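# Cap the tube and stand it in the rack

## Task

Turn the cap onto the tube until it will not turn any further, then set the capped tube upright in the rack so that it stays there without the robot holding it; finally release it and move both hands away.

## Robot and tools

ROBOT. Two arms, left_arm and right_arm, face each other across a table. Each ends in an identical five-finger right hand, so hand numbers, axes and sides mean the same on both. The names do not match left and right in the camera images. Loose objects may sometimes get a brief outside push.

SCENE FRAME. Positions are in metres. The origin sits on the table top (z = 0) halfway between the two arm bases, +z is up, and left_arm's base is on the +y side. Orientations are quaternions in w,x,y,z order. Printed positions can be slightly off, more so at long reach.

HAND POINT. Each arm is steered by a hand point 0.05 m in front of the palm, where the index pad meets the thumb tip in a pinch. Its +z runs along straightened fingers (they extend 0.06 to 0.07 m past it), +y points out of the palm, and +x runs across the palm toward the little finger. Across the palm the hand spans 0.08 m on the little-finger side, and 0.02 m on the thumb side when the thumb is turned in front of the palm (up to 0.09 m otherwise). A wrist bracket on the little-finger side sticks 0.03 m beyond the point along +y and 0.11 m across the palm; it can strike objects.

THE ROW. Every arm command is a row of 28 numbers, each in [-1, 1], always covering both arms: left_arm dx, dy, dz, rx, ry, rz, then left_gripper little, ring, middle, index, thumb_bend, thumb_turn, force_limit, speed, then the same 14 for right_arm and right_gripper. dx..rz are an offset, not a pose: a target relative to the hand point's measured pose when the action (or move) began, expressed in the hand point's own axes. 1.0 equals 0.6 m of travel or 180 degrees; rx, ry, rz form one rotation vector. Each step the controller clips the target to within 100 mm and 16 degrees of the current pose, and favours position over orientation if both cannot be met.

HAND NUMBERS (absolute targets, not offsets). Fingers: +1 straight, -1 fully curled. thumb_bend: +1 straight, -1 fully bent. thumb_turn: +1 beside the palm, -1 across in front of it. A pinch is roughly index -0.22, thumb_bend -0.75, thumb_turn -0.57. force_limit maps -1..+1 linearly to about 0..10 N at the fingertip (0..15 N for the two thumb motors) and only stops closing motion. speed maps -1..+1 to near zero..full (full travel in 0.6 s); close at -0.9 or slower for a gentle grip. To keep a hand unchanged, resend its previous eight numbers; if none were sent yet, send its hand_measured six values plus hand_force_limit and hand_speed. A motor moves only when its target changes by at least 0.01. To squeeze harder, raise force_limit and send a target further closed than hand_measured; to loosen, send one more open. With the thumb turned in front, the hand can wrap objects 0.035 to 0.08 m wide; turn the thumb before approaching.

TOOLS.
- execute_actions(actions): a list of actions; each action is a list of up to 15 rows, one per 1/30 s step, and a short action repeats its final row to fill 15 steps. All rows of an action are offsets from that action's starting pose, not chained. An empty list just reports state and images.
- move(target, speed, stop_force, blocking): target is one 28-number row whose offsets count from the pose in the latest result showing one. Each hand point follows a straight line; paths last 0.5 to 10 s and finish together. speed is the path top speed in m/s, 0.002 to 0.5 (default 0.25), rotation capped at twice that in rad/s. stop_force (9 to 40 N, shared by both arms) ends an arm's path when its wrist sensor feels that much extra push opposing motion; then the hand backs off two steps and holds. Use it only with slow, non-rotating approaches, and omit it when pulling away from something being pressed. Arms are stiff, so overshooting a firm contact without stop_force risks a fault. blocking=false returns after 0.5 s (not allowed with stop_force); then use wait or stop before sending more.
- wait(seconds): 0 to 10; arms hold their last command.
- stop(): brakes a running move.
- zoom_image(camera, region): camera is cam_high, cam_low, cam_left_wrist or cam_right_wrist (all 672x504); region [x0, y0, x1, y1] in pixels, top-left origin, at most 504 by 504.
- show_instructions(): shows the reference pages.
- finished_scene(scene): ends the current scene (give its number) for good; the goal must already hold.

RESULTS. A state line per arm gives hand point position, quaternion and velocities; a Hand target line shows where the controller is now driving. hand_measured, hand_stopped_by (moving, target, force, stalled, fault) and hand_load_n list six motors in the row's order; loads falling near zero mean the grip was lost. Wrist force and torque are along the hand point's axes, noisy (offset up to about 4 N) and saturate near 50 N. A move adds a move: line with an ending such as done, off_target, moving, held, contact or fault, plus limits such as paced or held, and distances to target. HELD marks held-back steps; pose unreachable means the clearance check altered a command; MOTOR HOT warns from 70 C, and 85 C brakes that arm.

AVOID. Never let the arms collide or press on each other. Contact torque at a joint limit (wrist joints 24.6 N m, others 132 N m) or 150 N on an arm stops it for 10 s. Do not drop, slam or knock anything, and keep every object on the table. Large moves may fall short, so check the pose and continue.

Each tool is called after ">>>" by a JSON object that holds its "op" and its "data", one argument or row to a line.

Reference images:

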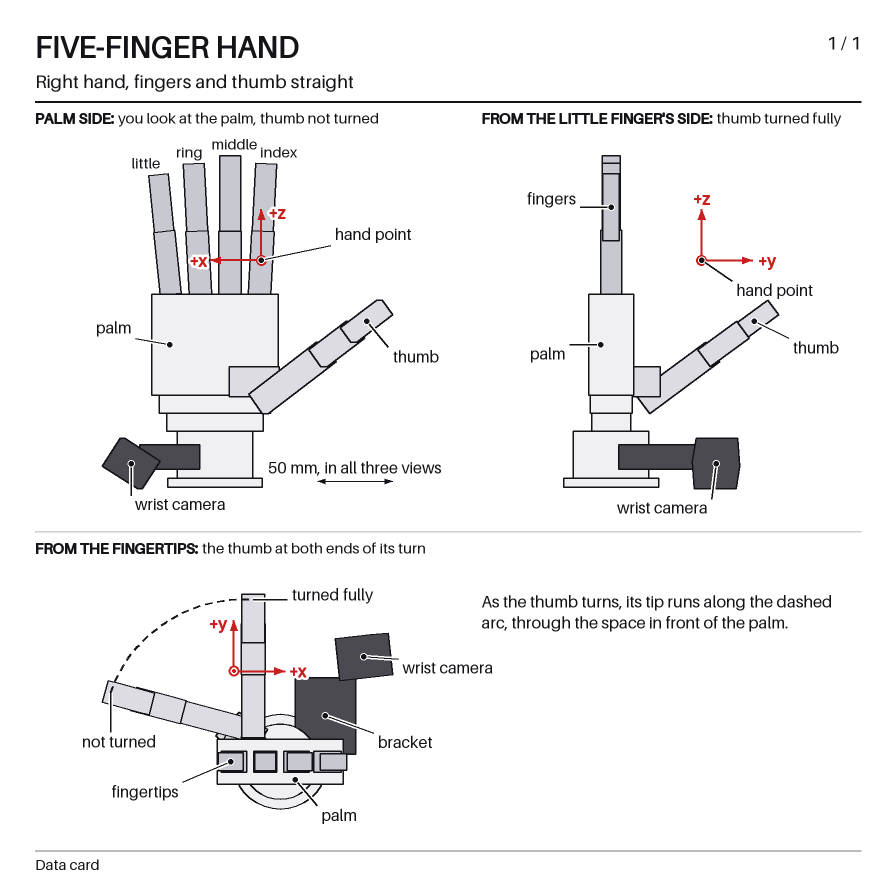

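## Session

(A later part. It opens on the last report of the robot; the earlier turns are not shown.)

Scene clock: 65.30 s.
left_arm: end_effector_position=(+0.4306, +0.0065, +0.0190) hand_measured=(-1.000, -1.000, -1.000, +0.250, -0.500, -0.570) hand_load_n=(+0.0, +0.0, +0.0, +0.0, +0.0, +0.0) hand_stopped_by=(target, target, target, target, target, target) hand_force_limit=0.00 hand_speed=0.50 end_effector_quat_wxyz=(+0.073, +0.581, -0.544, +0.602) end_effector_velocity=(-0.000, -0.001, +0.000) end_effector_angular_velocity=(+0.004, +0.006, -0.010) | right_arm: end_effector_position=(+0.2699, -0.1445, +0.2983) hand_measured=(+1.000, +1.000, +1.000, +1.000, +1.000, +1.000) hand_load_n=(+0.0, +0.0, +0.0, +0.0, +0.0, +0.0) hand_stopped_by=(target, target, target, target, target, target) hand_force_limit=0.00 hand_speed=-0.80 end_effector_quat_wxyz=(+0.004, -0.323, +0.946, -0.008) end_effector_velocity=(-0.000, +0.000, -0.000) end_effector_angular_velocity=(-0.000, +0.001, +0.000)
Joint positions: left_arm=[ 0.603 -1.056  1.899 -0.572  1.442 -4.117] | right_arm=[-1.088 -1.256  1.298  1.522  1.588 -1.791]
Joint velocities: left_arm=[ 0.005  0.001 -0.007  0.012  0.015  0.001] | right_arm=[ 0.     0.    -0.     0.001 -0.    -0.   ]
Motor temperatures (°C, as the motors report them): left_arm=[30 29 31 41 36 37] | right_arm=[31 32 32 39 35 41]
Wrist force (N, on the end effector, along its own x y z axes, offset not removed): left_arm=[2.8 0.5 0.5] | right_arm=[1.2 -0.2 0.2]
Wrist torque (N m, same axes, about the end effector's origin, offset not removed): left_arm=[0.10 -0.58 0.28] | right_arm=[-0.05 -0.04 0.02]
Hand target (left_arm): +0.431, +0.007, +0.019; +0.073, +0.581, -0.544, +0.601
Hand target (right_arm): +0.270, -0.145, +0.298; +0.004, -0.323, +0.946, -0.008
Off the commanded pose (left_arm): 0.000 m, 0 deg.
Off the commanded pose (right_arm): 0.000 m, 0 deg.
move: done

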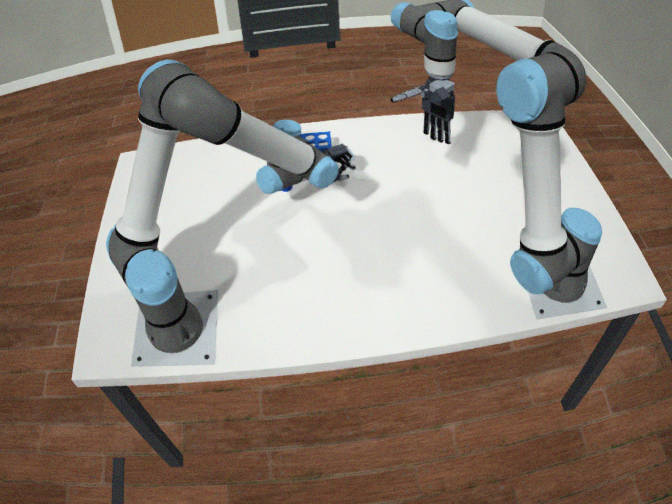

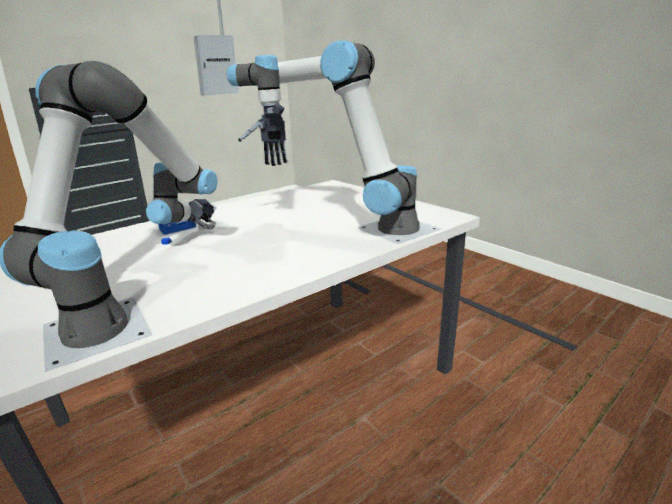

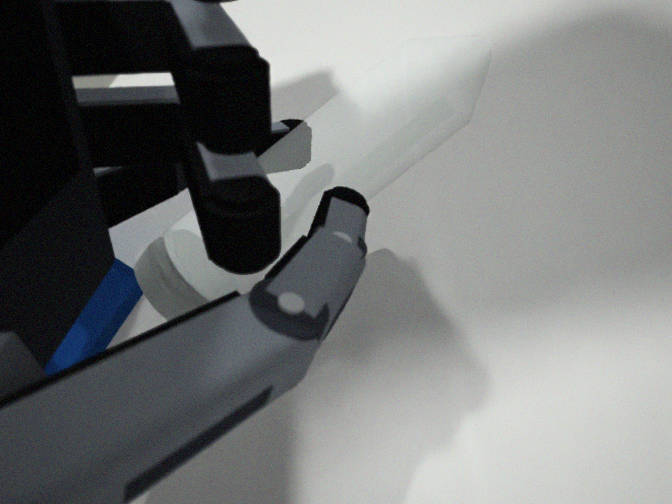

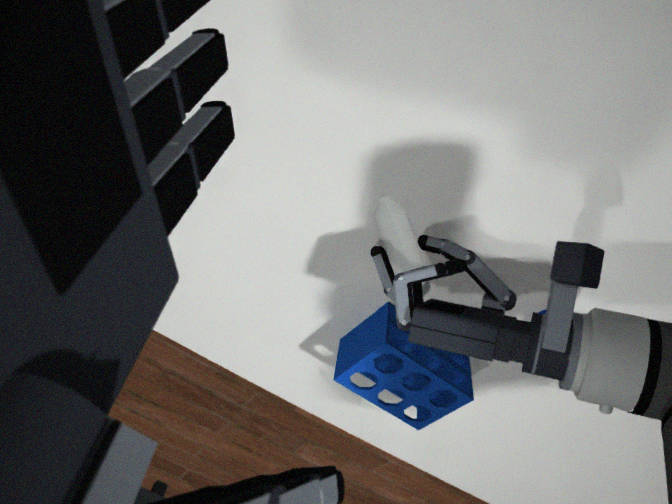

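>>> {"op": "move", "data": {
  "target": [0,0,0,0,0,0,-1,-1,-1,-0.3,-0.75,-0.57,0.4,-0.7,0,0,0,0,0,0,1,1,1,1,1,1,0,-0.8]
}}

>>> {"op": "move", "data": {
  "target": [0.23,-0.17,-0.08,0,0,0,-1,-1,-1,-0.3,-0.75,-0.57,0.4,-0.7,0,0,0,0,0,0,1,1,1,1,1,1,0,-0.8],
  "speed": 0.08
}}

Scene clock: 69.43 s.
left_arm: end_effector_position=(+0.4306, +0.0066, +0.0190) hand_measured=(-1.000, -1.000, -1.000, +0.156, -0.620, -0.570) hand_load_n=(+0.0, +0.0, +0.0, +17.5, +10.0, -2.0) hand_stopped_by=(target, target, target, force, force, target) hand_force_limit=0.40 hand_speed=-0.70 end_effector_quat_wxyz=(+0.073, +0.581, -0.544, +0.602) end_effector_velocity=(-0.001, -0.000, +0.000) end_effector_angular_velocity=(-0.000, +0.000, -0.000) | right_arm: end_effector_position=(+0.2699, -0.1445, +0.2983) hand_measured=(+1.000, +1.000, +1.000, +1.000, +1.000, +1.000) hand_load_n=(+0.0, +0.0, +0.0, +0.0, +0.0, +0.0) hand_stopped_by=(target, target, target, target, target, target) hand_force_limit=0.00 hand_speed=-0.80 end_effector_quat_wxyz=(+0.004, -0.323, +0.946, -0.008) end_effector_velocity=(+0.000, -0.001, +0.000) end_effector_angular_velocity=(-0.001, +0.001, -0.001)
Joint positions: left_arm=[ 0.603 -1.056  1.899 -0.572  1.442 -4.117] | right_arm=[-1.088 -1.256  1.298  1.522  1.588 -1.791]
Joint velocities: left_arm=[-0.001 -0.     0.     0.    -0.001 -0.001] | right_arm=[-0.002 -0.     0.     0.001  0.    -0.   ]
Motor temperatures (°C, as the motors report them): left_arm=[30 29 31 41 36 37] | right_arm=[31 32 32 39 35 41]
Wrist force (N, on the end effector, along its own x y z axes, offset not removed): left_arm=[5.2 -2.9 -0.4] | right_arm=[2.3 0.2 -0.9]
Wrist torque (N m, same axes, about the end effector's origin, offset not removed): left_arm=[0.05 -0.41 0.30] | right_arm=[0.14 -0.30 0.13]
Hand target (left_arm): +0.431, +0.007, +0.019; +0.073, +0.581, -0.544, +0.602
Hand target (right_arm): +0.270, -0.145, +0.298; +0.004, -0.323, +0.946, -0.008
Off the commanded pose (left_arm): 0.000 m, 0 deg.
Off the commanded pose (right_arm): 0.000 m, 0 deg.
move: done

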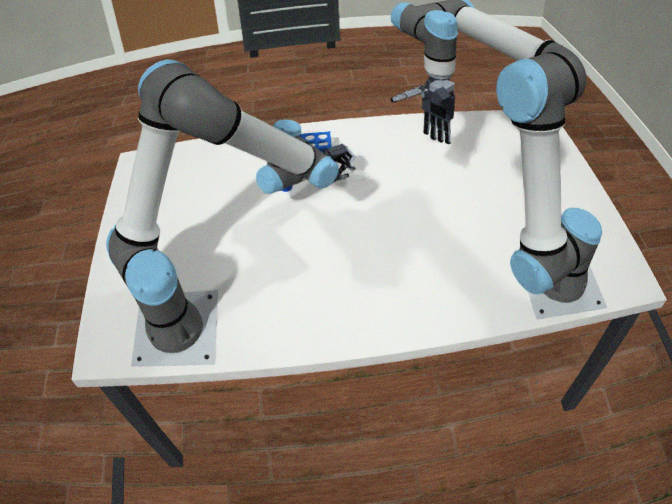

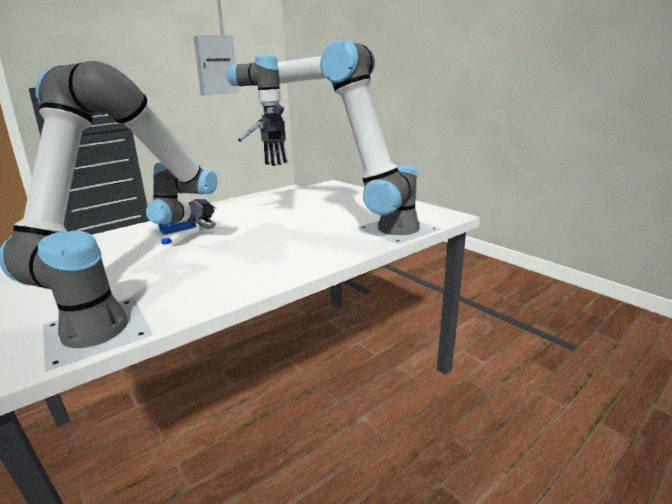

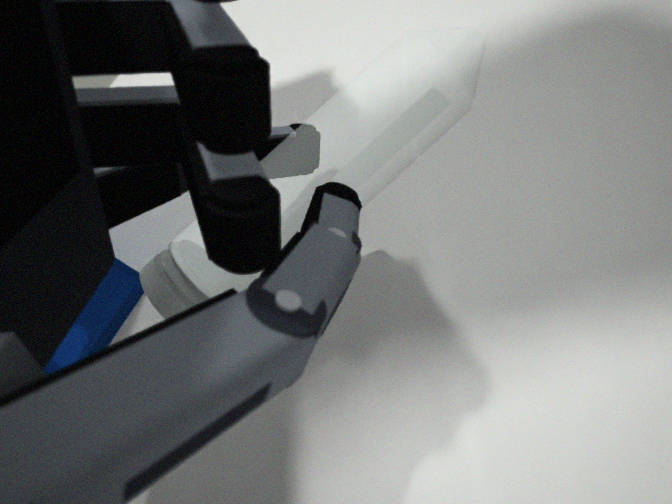

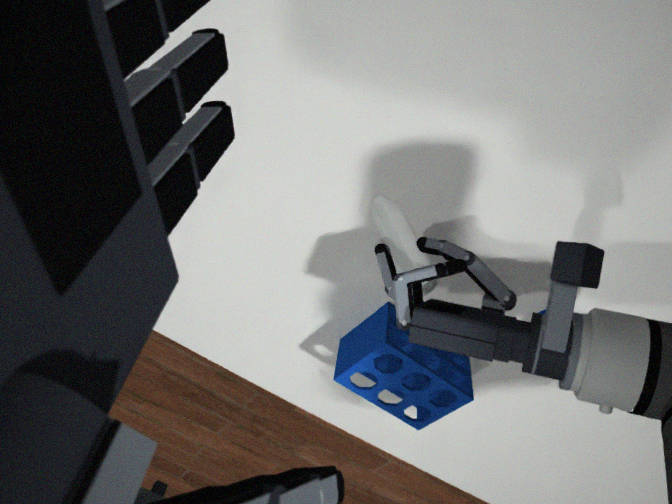

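Scene clock: 72.10 s.
left_arm: end_effector_position=(+0.4308, +0.0080, +0.1970) hand_measured=(-1.000, -1.000, -1.000, +0.156, -0.618, -0.570) hand_load_n=(+0.0, +0.0, +0.0, +16.5, +11.5, -1.0) hand_stopped_by=(target, target, target, force, force, target) hand_force_limit=0.40 hand_speed=-0.70 end_effector_quat_wxyz=(+0.073, +0.581, -0.544, +0.602) end_effector_velocity=(-0.000, +0.000, +0.003) end_effector_angular_velocity=(+0.000, +0.000, -0.000) | right_arm: end_effector_position=(+0.2699, -0.1445, +0.2983) hand_measured=(+1.000, +1.000, +1.000, +1.000, +1.000, +1.000) hand_load_n=(+0.0, +0.0, +0.0, +0.0, +0.0, +0.0) hand_stopped_by=(target, target, target, target, target, target) hand_force_limit=0.00 hand_speed=-0.80 end_effector_quat_wxyz=(+0.004, -0.323, +0.946, -0.008) end_effector_velocity=(-0.000, -0.000, +0.000) end_effector_angular_velocity=(-0.000, +0.001, +0.000)
Joint positions: left_arm=[ 0.605 -1.311  1.719 -0.137  1.444 -4.116] | right_arm=[-1.088 -1.256  1.298  1.522  1.588 -1.791]
Joint velocities: left_arm=[-0.    -0.003 -0.004  0.007 -0.     0.   ] | right_arm=[ 0.    -0.     0.     0.001  0.     0.   ]
Motor temperatures (°C, as the motors report them): left_arm=[30 29 31 41 36 37] | right_arm=[31 32 32 39 35 41]
Wrist force (N, on the end effector, along its own x y z axes, offset not removed): left_arm=[1.8 2.2 1.1] | right_arm=[0.6 1.3 -0.3]
Wrist torque (N m, same axes, about the end effector's origin, offset not removed): left_arm=[0.34 -0.54 0.31] | right_arm=[0.23 0.10 0.06]
Hand target (left_arm): +0.431, +0.008, +0.197; +0.073, +0.581, -0.544, +0.602
Hand target (right_arm): +0.270, -0.145, +0.298; +0.004, -0.323, +0.946, -0.008
Off the commanded pose (left_arm): 0.000 m, 0 deg.
Off the commanded pose (right_arm): 0.000 m, 0 deg.
move: done

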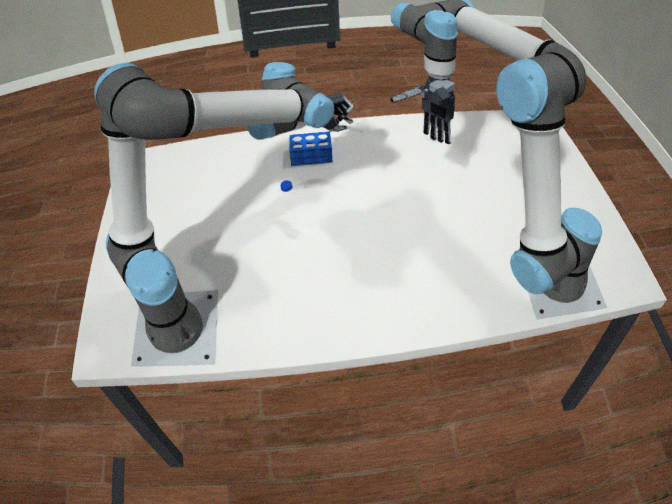

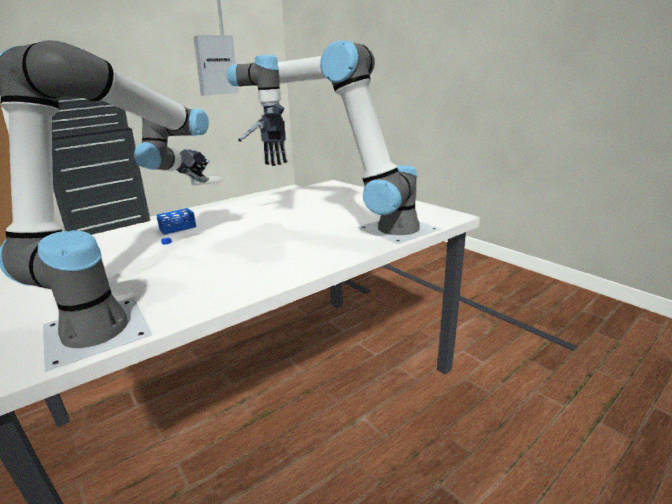

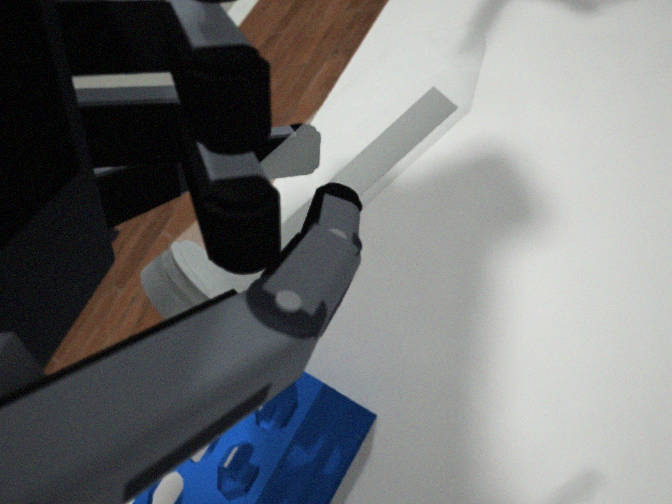

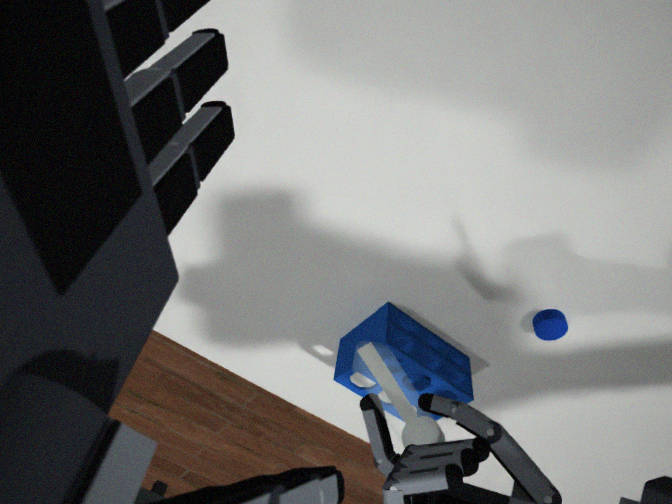

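>>> {"op": "move", "data": {
  "target": [-0.1,-0.118,-0.037,-0.036,-0.25,0.433,-1,-1,-1,-0.3,-0.75,-0.57,0.4,-0.7,0,0,0,0,0,0,1,1,1,1,1,1,0,-0.8],
  "speed": 0.2
}}

>>> {"op": "zoom_image", "data": {
  "camera": "cam_low",
  "region": [100,110,280,250]
}}

>>> {"op": "zoom_image", "data": {
  "camera": "cam_high",
  "region": [230,60,410,200]
}}

Scene clock: 81.20 s.
left_arm: end_effector_position=(+0.4868, +0.0851, +0.1970) hand_measured=(-1.000, -1.000, -1.000, +0.156, -0.618, -0.570) hand_load_n=(+0.0, +0.0, +0.0, +16.5, +11.5, -1.0) hand_stopped_by=(target, target, target, force, force, target) hand_force_limit=0.40 hand_speed=-0.70 end_effector_quat_wxyz=(-0.479, +0.286, -0.795, +0.237) end_effector_velocity=(+0.001, +0.001, +0.000) end_effector_angular_velocity=(+0.011, -0.006, -0.000) | right_arm: end_effector_position=(+0.2699, -0.1445, +0.2983) hand_measured=(+1.000, +1.000, +1.000, +1.000, +1.000, +1.000) hand_load_n=(+0.0, +0.0, +0.0, +0.0, +0.0, +0.0) hand_stopped_by=(target, target, target, target, target, target) hand_force_limit=0.00 hand_speed=-0.80 end_effector_quat_wxyz=(+0.004, -0.323, +0.946, -0.008) end_effector_velocity=(-0.000, -0.000, +0.000) end_effector_angular_velocity=(-0.000, +0.001, -0.000)
Joint positions: left_arm=[ 0.383 -0.989  1.315  0.496  0.626 -3.092] | right_arm=[-1.088 -1.256  1.298  1.522  1.588 -1.791]
Joint velocities: left_arm=[-0.     0.002  0.002 -0.004 -0.007  0.011] | right_arm=[-0.    -0.     0.     0.001 -0.     0.   ]
Motor temperatures (°C, as the motors report them): left_arm=[30 29 31 41 36 37] | right_arm=[31 32 32 39 35 41]
Wrist force (N, on the end effector, along its own x y z axes, offset not removed): left_arm=[2.3 1.1 0.9] | right_arm=[0.4 2.0 -1.4]
Wrist torque (N m, same axes, about the end effector's origin, offset not removed): left_arm=[0.24 -0.63 0.19] | right_arm=[0.53 0.15 0.00]
Hand target (left_arm): +0.487, +0.085, +0.197; +0.479, -0.286, +0.795, -0.237
Hand target (right_arm): +0.270, -0.145, +0.298; +0.004, -0.323, +0.946, -0.008
Off the commanded pose (left_arm): 0.001 m, 0 deg.
Off the commanded pose (right_arm): 0.000 m, 0 deg.
move: done

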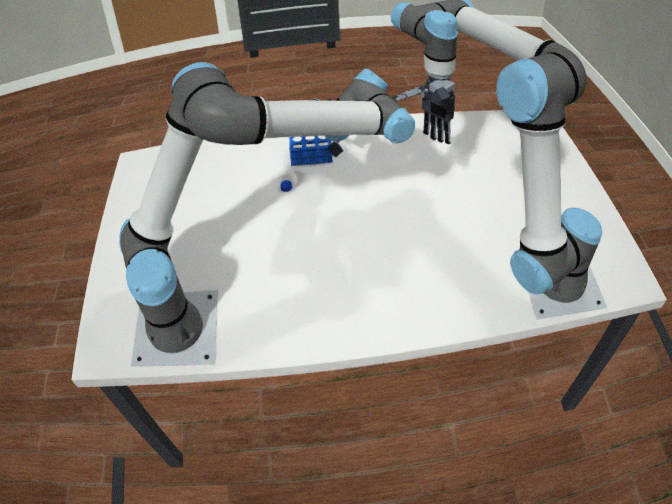

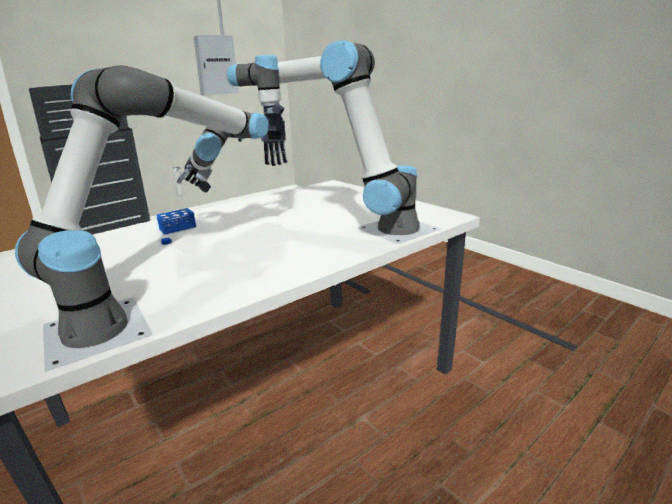

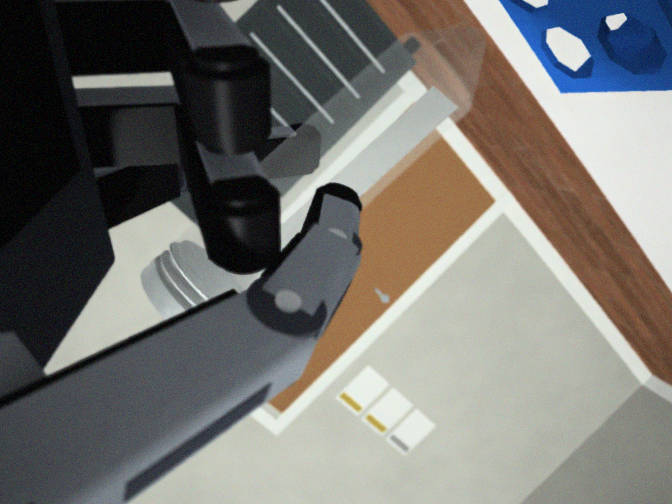

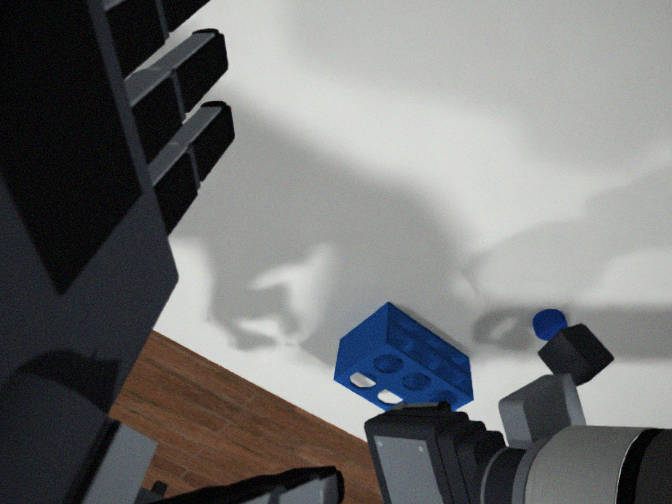

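Region (100, 110, 280, 250) of cam_low's 672x504 image, scaled by 2.800, with more detail than that image has.

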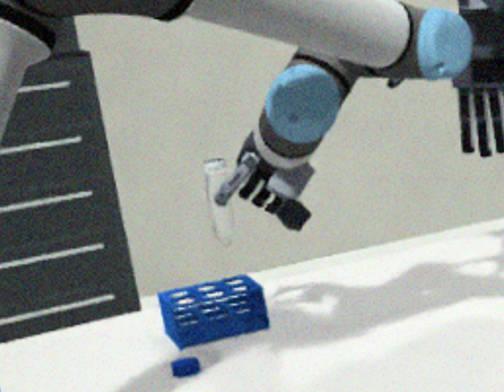

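Region (230, 60, 410, 200) of cam_high's 672x504 image, scaled by 2.800, with more detail than that image has.

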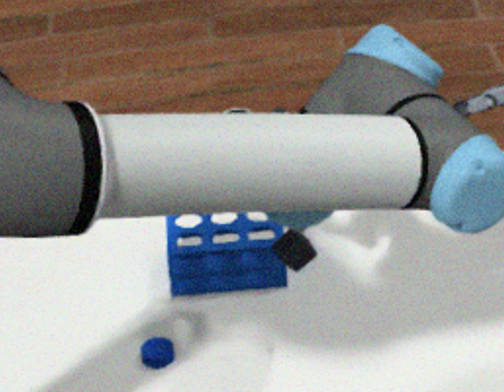

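>>> {"op": "move", "data": {
  "target": [0.063,0.065,0.043,0,0,0,-1,-1,-1,-0.3,-0.75,-0.57,0.4,-0.7,0.08,-0.15,0,0,0,0,1,1,1,1,1,1,0,-0.8],
  "speed": 0.08
}}

>>> {"op": "zoom_image", "data": {
  "camera": "cam_low",
  "region": [100,110,280,250]
}}

Scene clock: 85.97 s.
left_arm: end_effector_position=(+0.4868, +0.0848, +0.1370) hand_measured=(-1.000, -1.000, -1.000, +0.156, -0.618, -0.570) hand_load_n=(+0.0, +0.0, +0.0, +16.5, +11.5, -1.0) hand_stopped_by=(target, target, target, force, force, target) hand_force_limit=0.40 hand_speed=-0.70 end_effector_quat_wxyz=(-0.479, +0.286, -0.795, +0.237) end_effector_velocity=(-0.001, -0.001, -0.002) end_effector_angular_velocity=(+0.001, -0.000, -0.002) | right_arm: end_effector_position=(+0.2868, -0.2449, +0.2999) hand_measured=(+1.000, +1.000, +1.000, +1.000, +1.000, +1.000) hand_load_n=(+0.0, +0.0, +0.0, +0.0, +0.0, +0.0) hand_stopped_by=(target, target, target, target, target, target) hand_force_limit=0.00 hand_speed=-0.80 end_effector_quat_wxyz=(+0.004, -0.323, +0.946, -0.008) end_effector_velocity=(-0.000, -0.002, +0.000) end_effector_angular_velocity=(+0.001, +0.001, +0.002)
Joint positions: left_arm=[ 0.383 -0.933  1.387  0.368  0.626 -3.092] | right_arm=[-1.34  -1.373  1.442  1.491  1.586 -2.044]
Joint velocities: left_arm=[-0.002  0.003  0.001 -0.003 -0.     0.001] | right_arm=[-0.006 -0.002  0.003 -0.    -0.001 -0.008]
Motor temperatures (°C, as the motors report them): left_arm=[30 29 31 41 36 37] | right_arm=[31 32 32 39 35 41]
Wrist force (N, on the end effector, along its own x y z axes, offset not removed): left_arm=[2.1 -0.8 0.0] | right_arm=[0.5 0.1 0.3]
Wrist torque (N m, same axes, about the end effector's origin, offset not removed): left_arm=[-0.04 -0.47 0.15] | right_arm=[0.04 -0.02 0.04]
Hand target (left_arm): +0.487, +0.085, +0.137; +0.479, -0.286, +0.795, -0.237
Hand target (right_arm): +0.287, -0.245, +0.300; +0.004, -0.323, +0.946, -0.008
Off the commanded pose (left_arm): 0.000 m, 0 deg.
Off the commanded pose (right_arm): 0.000 m, 0 deg.
move: done

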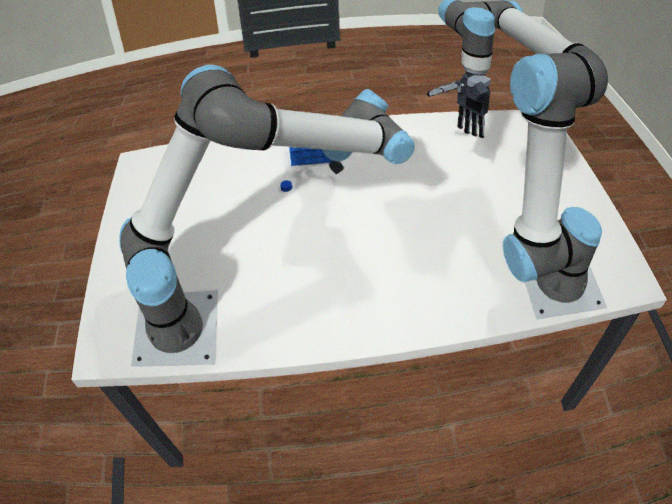

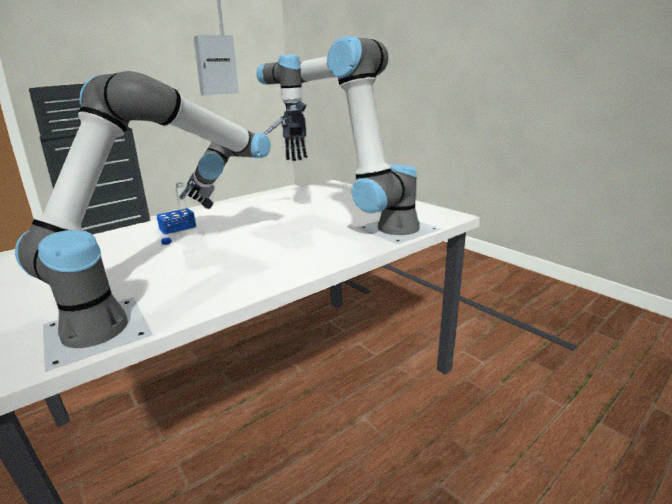

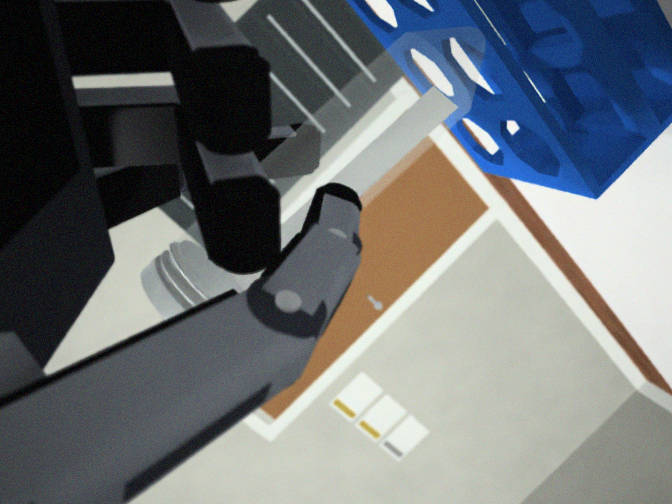

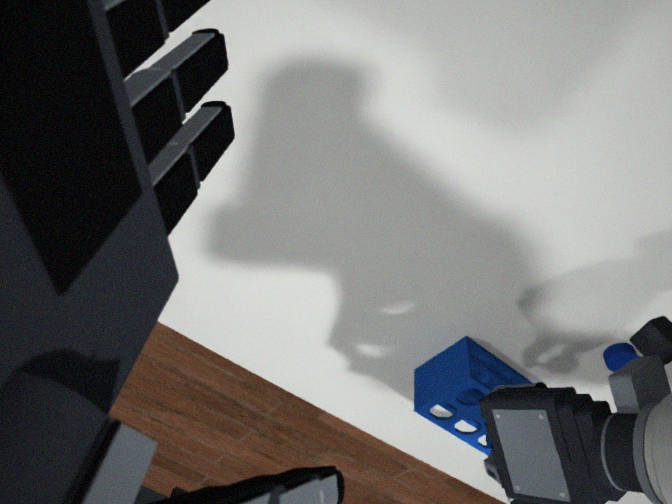

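Region (100, 110, 280, 250) of cam_low's 672x504 image, scaled by 2.800, with more detail than that image has.

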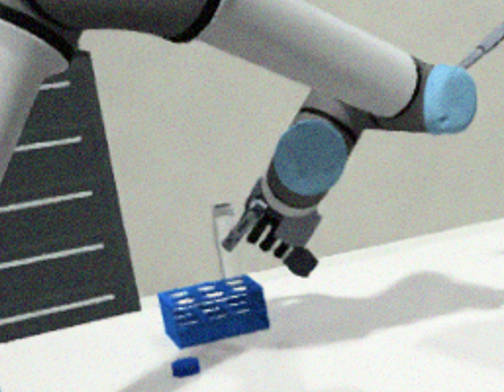

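>>> {"op": "move", "data": {
  "target": [-0.037,0.002,0.05,0,0,0,-1,-1,-1,-0.3,-0.75,-0.57,0.4,-0.7,0,0,0,0,0,0,1,1,1,1,1,1,0,-0.8],
  "speed": 0.04
}}

>>> {"op": "zoom_image", "data": {
  "camera": "cam_low",
  "region": [130,160,230,250]
}}

Scene clock: 91.13 s.
left_arm: end_effector_position=(+0.5216, +0.0976, +0.1371) hand_measured=(-1.000, -1.000, -1.000, +0.156, -0.618, -0.570) hand_load_n=(+0.0, +0.0, +0.0, +16.5, +11.5, -1.0) hand_stopped_by=(target, target, target, force, force, target) hand_force_limit=0.40 hand_speed=-0.70 end_effector_quat_wxyz=(-0.479, +0.286, -0.795, +0.237) end_effector_velocity=(+0.002, +0.001, +0.000) end_effector_angular_velocity=(-0.002, -0.001, +0.000) | right_arm: end_effector_position=(+0.2868, -0.2449, +0.2999) hand_measured=(+1.000, +1.000, +1.000, +1.000, +1.000, +1.000) hand_load_n=(+0.0, +0.0, +0.0, +0.0, +0.0, +0.0) hand_stopped_by=(target, target, target, target, target, target) hand_force_limit=0.00 hand_speed=-0.80 end_effector_quat_wxyz=(+0.004, -0.323, +0.946, -0.008) end_effector_velocity=(+0.000, -0.000, -0.000) end_effector_angular_velocity=(-0.000, -0.000, -0.000)
Joint positions: left_arm=[ 0.452 -0.926  1.361  0.322  0.675 -3.011] | right_arm=[-1.34  -1.373  1.442  1.491  1.586 -2.044]
Joint velocities: left_arm=[ 0.004  0.    -0.002 -0.004  0.003  0.005] | right_arm=[-0.001  0.     0.    -0.     0.    -0.001]
Motor temperatures (°C, as the motors report them): left_arm=[30 29 31 41 36 37] | right_arm=[31 32 32 39 35 41]
Wrist force (N, on the end effector, along its own x y z axes, offset not removed): left_arm=[3.6 1.9 0.2] | right_arm=[0.2 1.2 0.2]
Wrist torque (N m, same axes, about the end effector's origin, offset not removed): left_arm=[0.39 -0.56 0.31] | right_arm=[0.27 0.15 -0.03]
Hand target (left_arm): +0.522, +0.098, +0.137; +0.479, -0.286, +0.795, -0.237
Hand target (right_arm): +0.287, -0.245, +0.300; +0.004, -0.323, +0.946, -0.008
Off the commanded pose (left_arm): 0.000 m, 0 deg.
Off the commanded pose (right_arm): 0.000 m, 0 deg.
move: done

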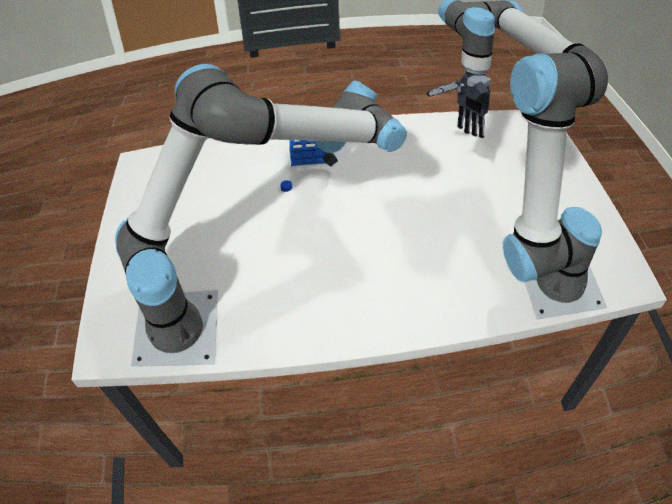

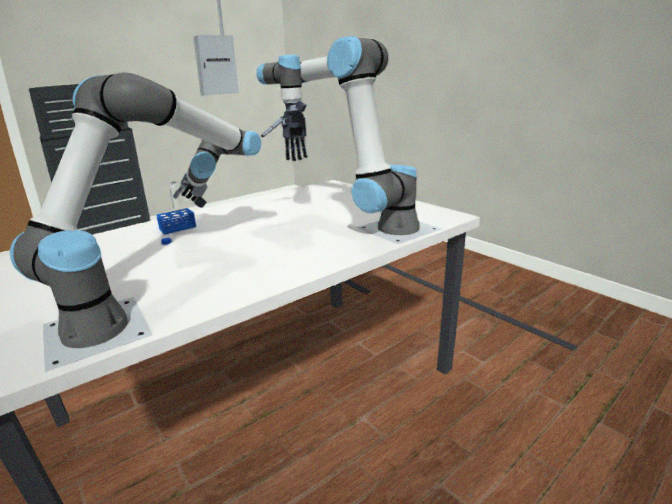

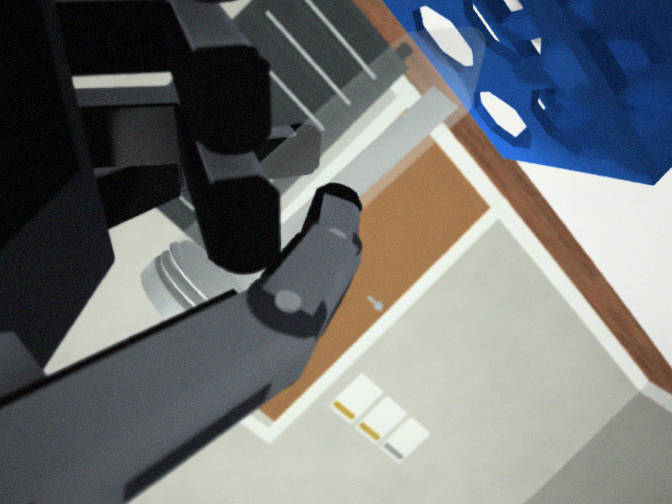

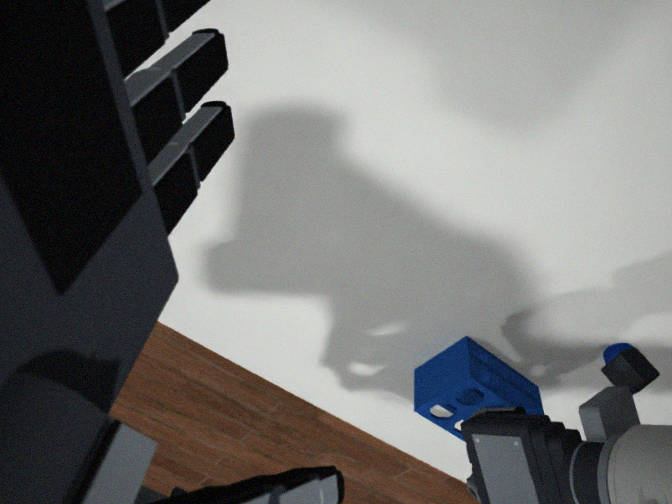

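Region (130, 160, 230, 250) of cam_low's 672x504 image, scaled by 5.040, with more detail than that image has; it fills the top 454 rows of this view, and the rest is white.

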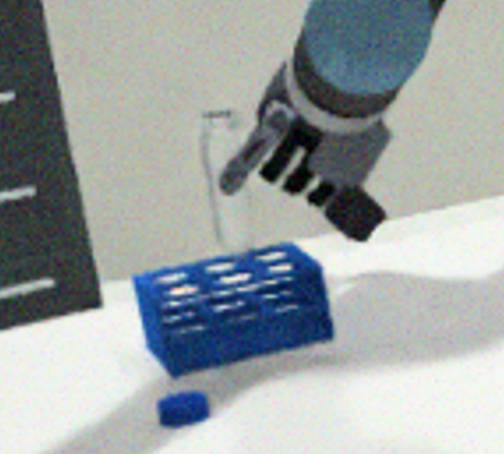

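Looks aligned. Lower.

>>> {"op": "move", "data": {
  "target": [0.042,0.043,0.029,0,0,0,-1,-1,-1,-0.3,-0.75,-0.57,0.4,-0.7,0,0,0,0,0,0,1,1,1,1,1,1,0,-0.8],
  "speed": 0.015,
  "stop_force": 9
}}

>>> {"op": "zoom_image", "data": {
  "camera": "cam_low",
  "region": [130,160,230,250]
}}

Scene clock: 96.93 s.
left_arm: end_effector_position=(+0.5218, +0.0973, +0.0973) hand_measured=(-1.000, -1.000, -1.000, +0.156, -0.618, -0.570) hand_load_n=(+0.0, +0.0, +0.0, +16.5, +11.5, -1.0) hand_stopped_by=(target, target, target, force, force, target) hand_force_limit=0.40 hand_speed=-0.70 end_effector_quat_wxyz=(-0.479, +0.286, -0.795, +0.237) end_effector_velocity=(+0.000, +0.000, -0.003) end_effector_angular_velocity=(+0.000, -0.000, +0.001) | right_arm: end_effector_position=(+0.2868, -0.2449, +0.2999) hand_measured=(+1.000, +1.000, +1.000, +1.000, +1.000, +1.000) hand_load_n=(+0.0, +0.0, +0.0, +0.0, +0.0, +0.0) hand_stopped_by=(target, target, target, target, target, target) hand_force_limit=0.00 hand_speed=-0.80 end_effector_quat_wxyz=(+0.004, -0.323, +0.946, -0.008) end_effector_velocity=(-0.000, +0.001, -0.000) end_effector_angular_velocity=(+0.000, -0.001, +0.002)
Joint positions: left_arm=[ 0.452 -0.882  1.397  0.241  0.675 -3.011] | right_arm=[-1.34  -1.373  1.442  1.491  1.586 -2.044]
Joint velocities: left_arm=[ 0.001  0.004  0.002 -0.006 -0.     0.   ] | right_arm=[ 0.001  0.     0.    -0.001 -0.    -0.001]
Motor temperatures (°C, as the motors report them): left_arm=[30 29 31 41 36 37] | right_arm=[31 32 32 39 35 41]
Wrist force (N, on the end effector, along its own x y z axes, offset not removed): left_arm=[3.0 1.3 0.9] | right_arm=[-1.2 1.1 -0.7]
Wrist torque (N m, same axes, about the end effector's origin, offset not removed): left_arm=[0.21 -0.61 0.26] | right_arm=[0.29 0.30 0.02]
Hand target (left_arm): +0.522, +0.097, +0.097; +0.479, -0.286, +0.795, -0.237
Hand target (right_arm): +0.287, -0.245, +0.300; +0.004, -0.323, +0.946, -0.008
Off the commanded pose (left_arm): 0.000 m, 0 deg.
Off the commanded pose (right_arm): 0.000 m, 0 deg.
move: done

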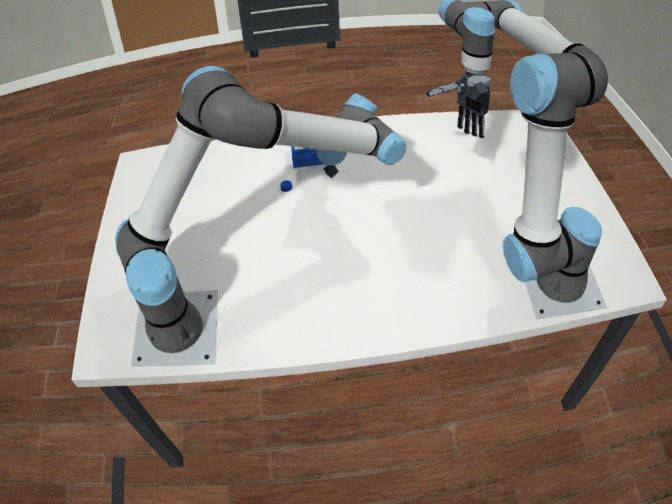

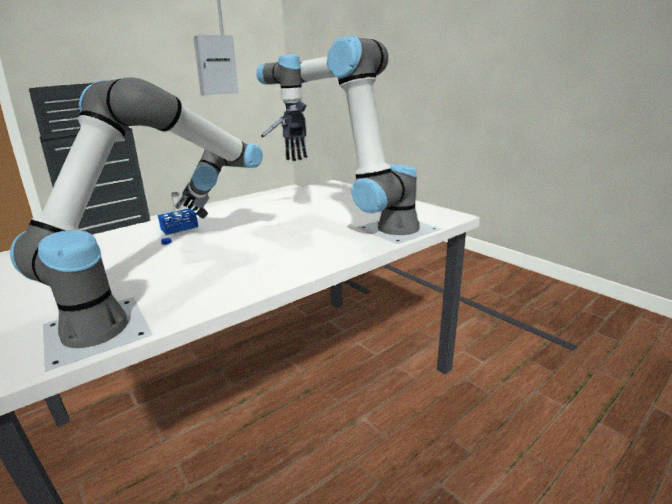

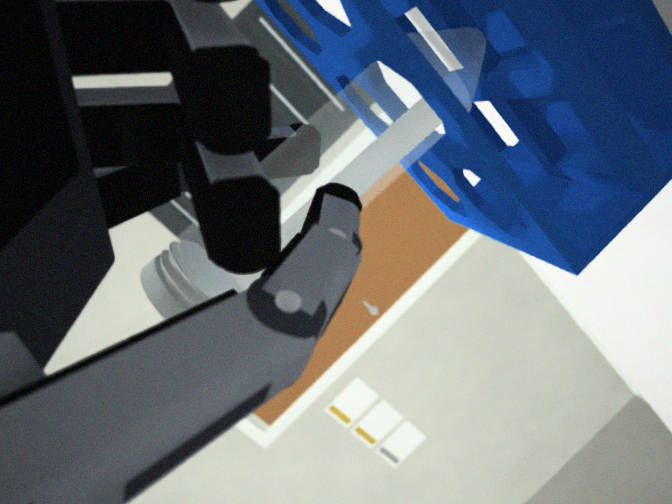

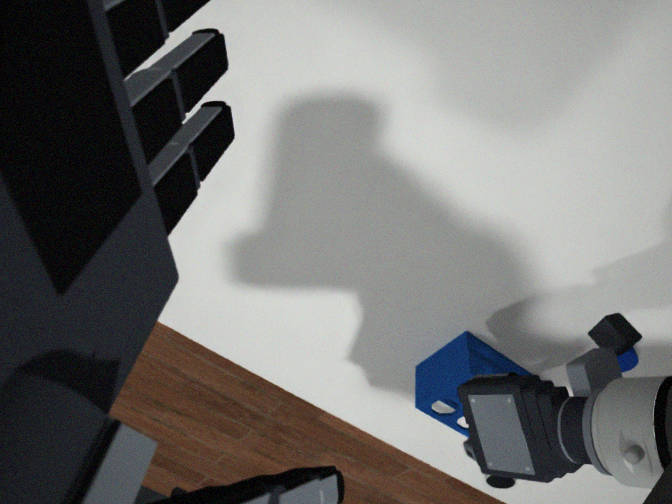

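Region (130, 160, 230, 250) of cam_low's 672x504 image, scaled by 5.040, with more detail than that image has; it fills the top 454 rows of this view, and the rest is white.

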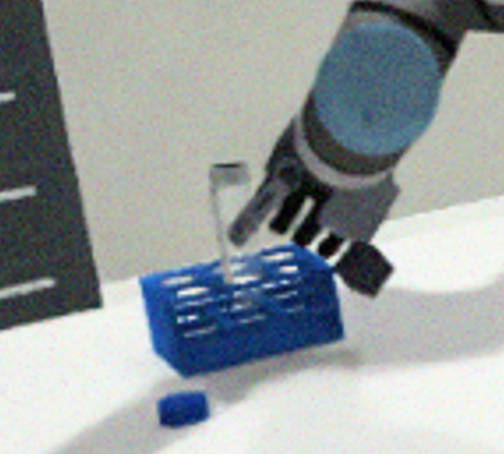

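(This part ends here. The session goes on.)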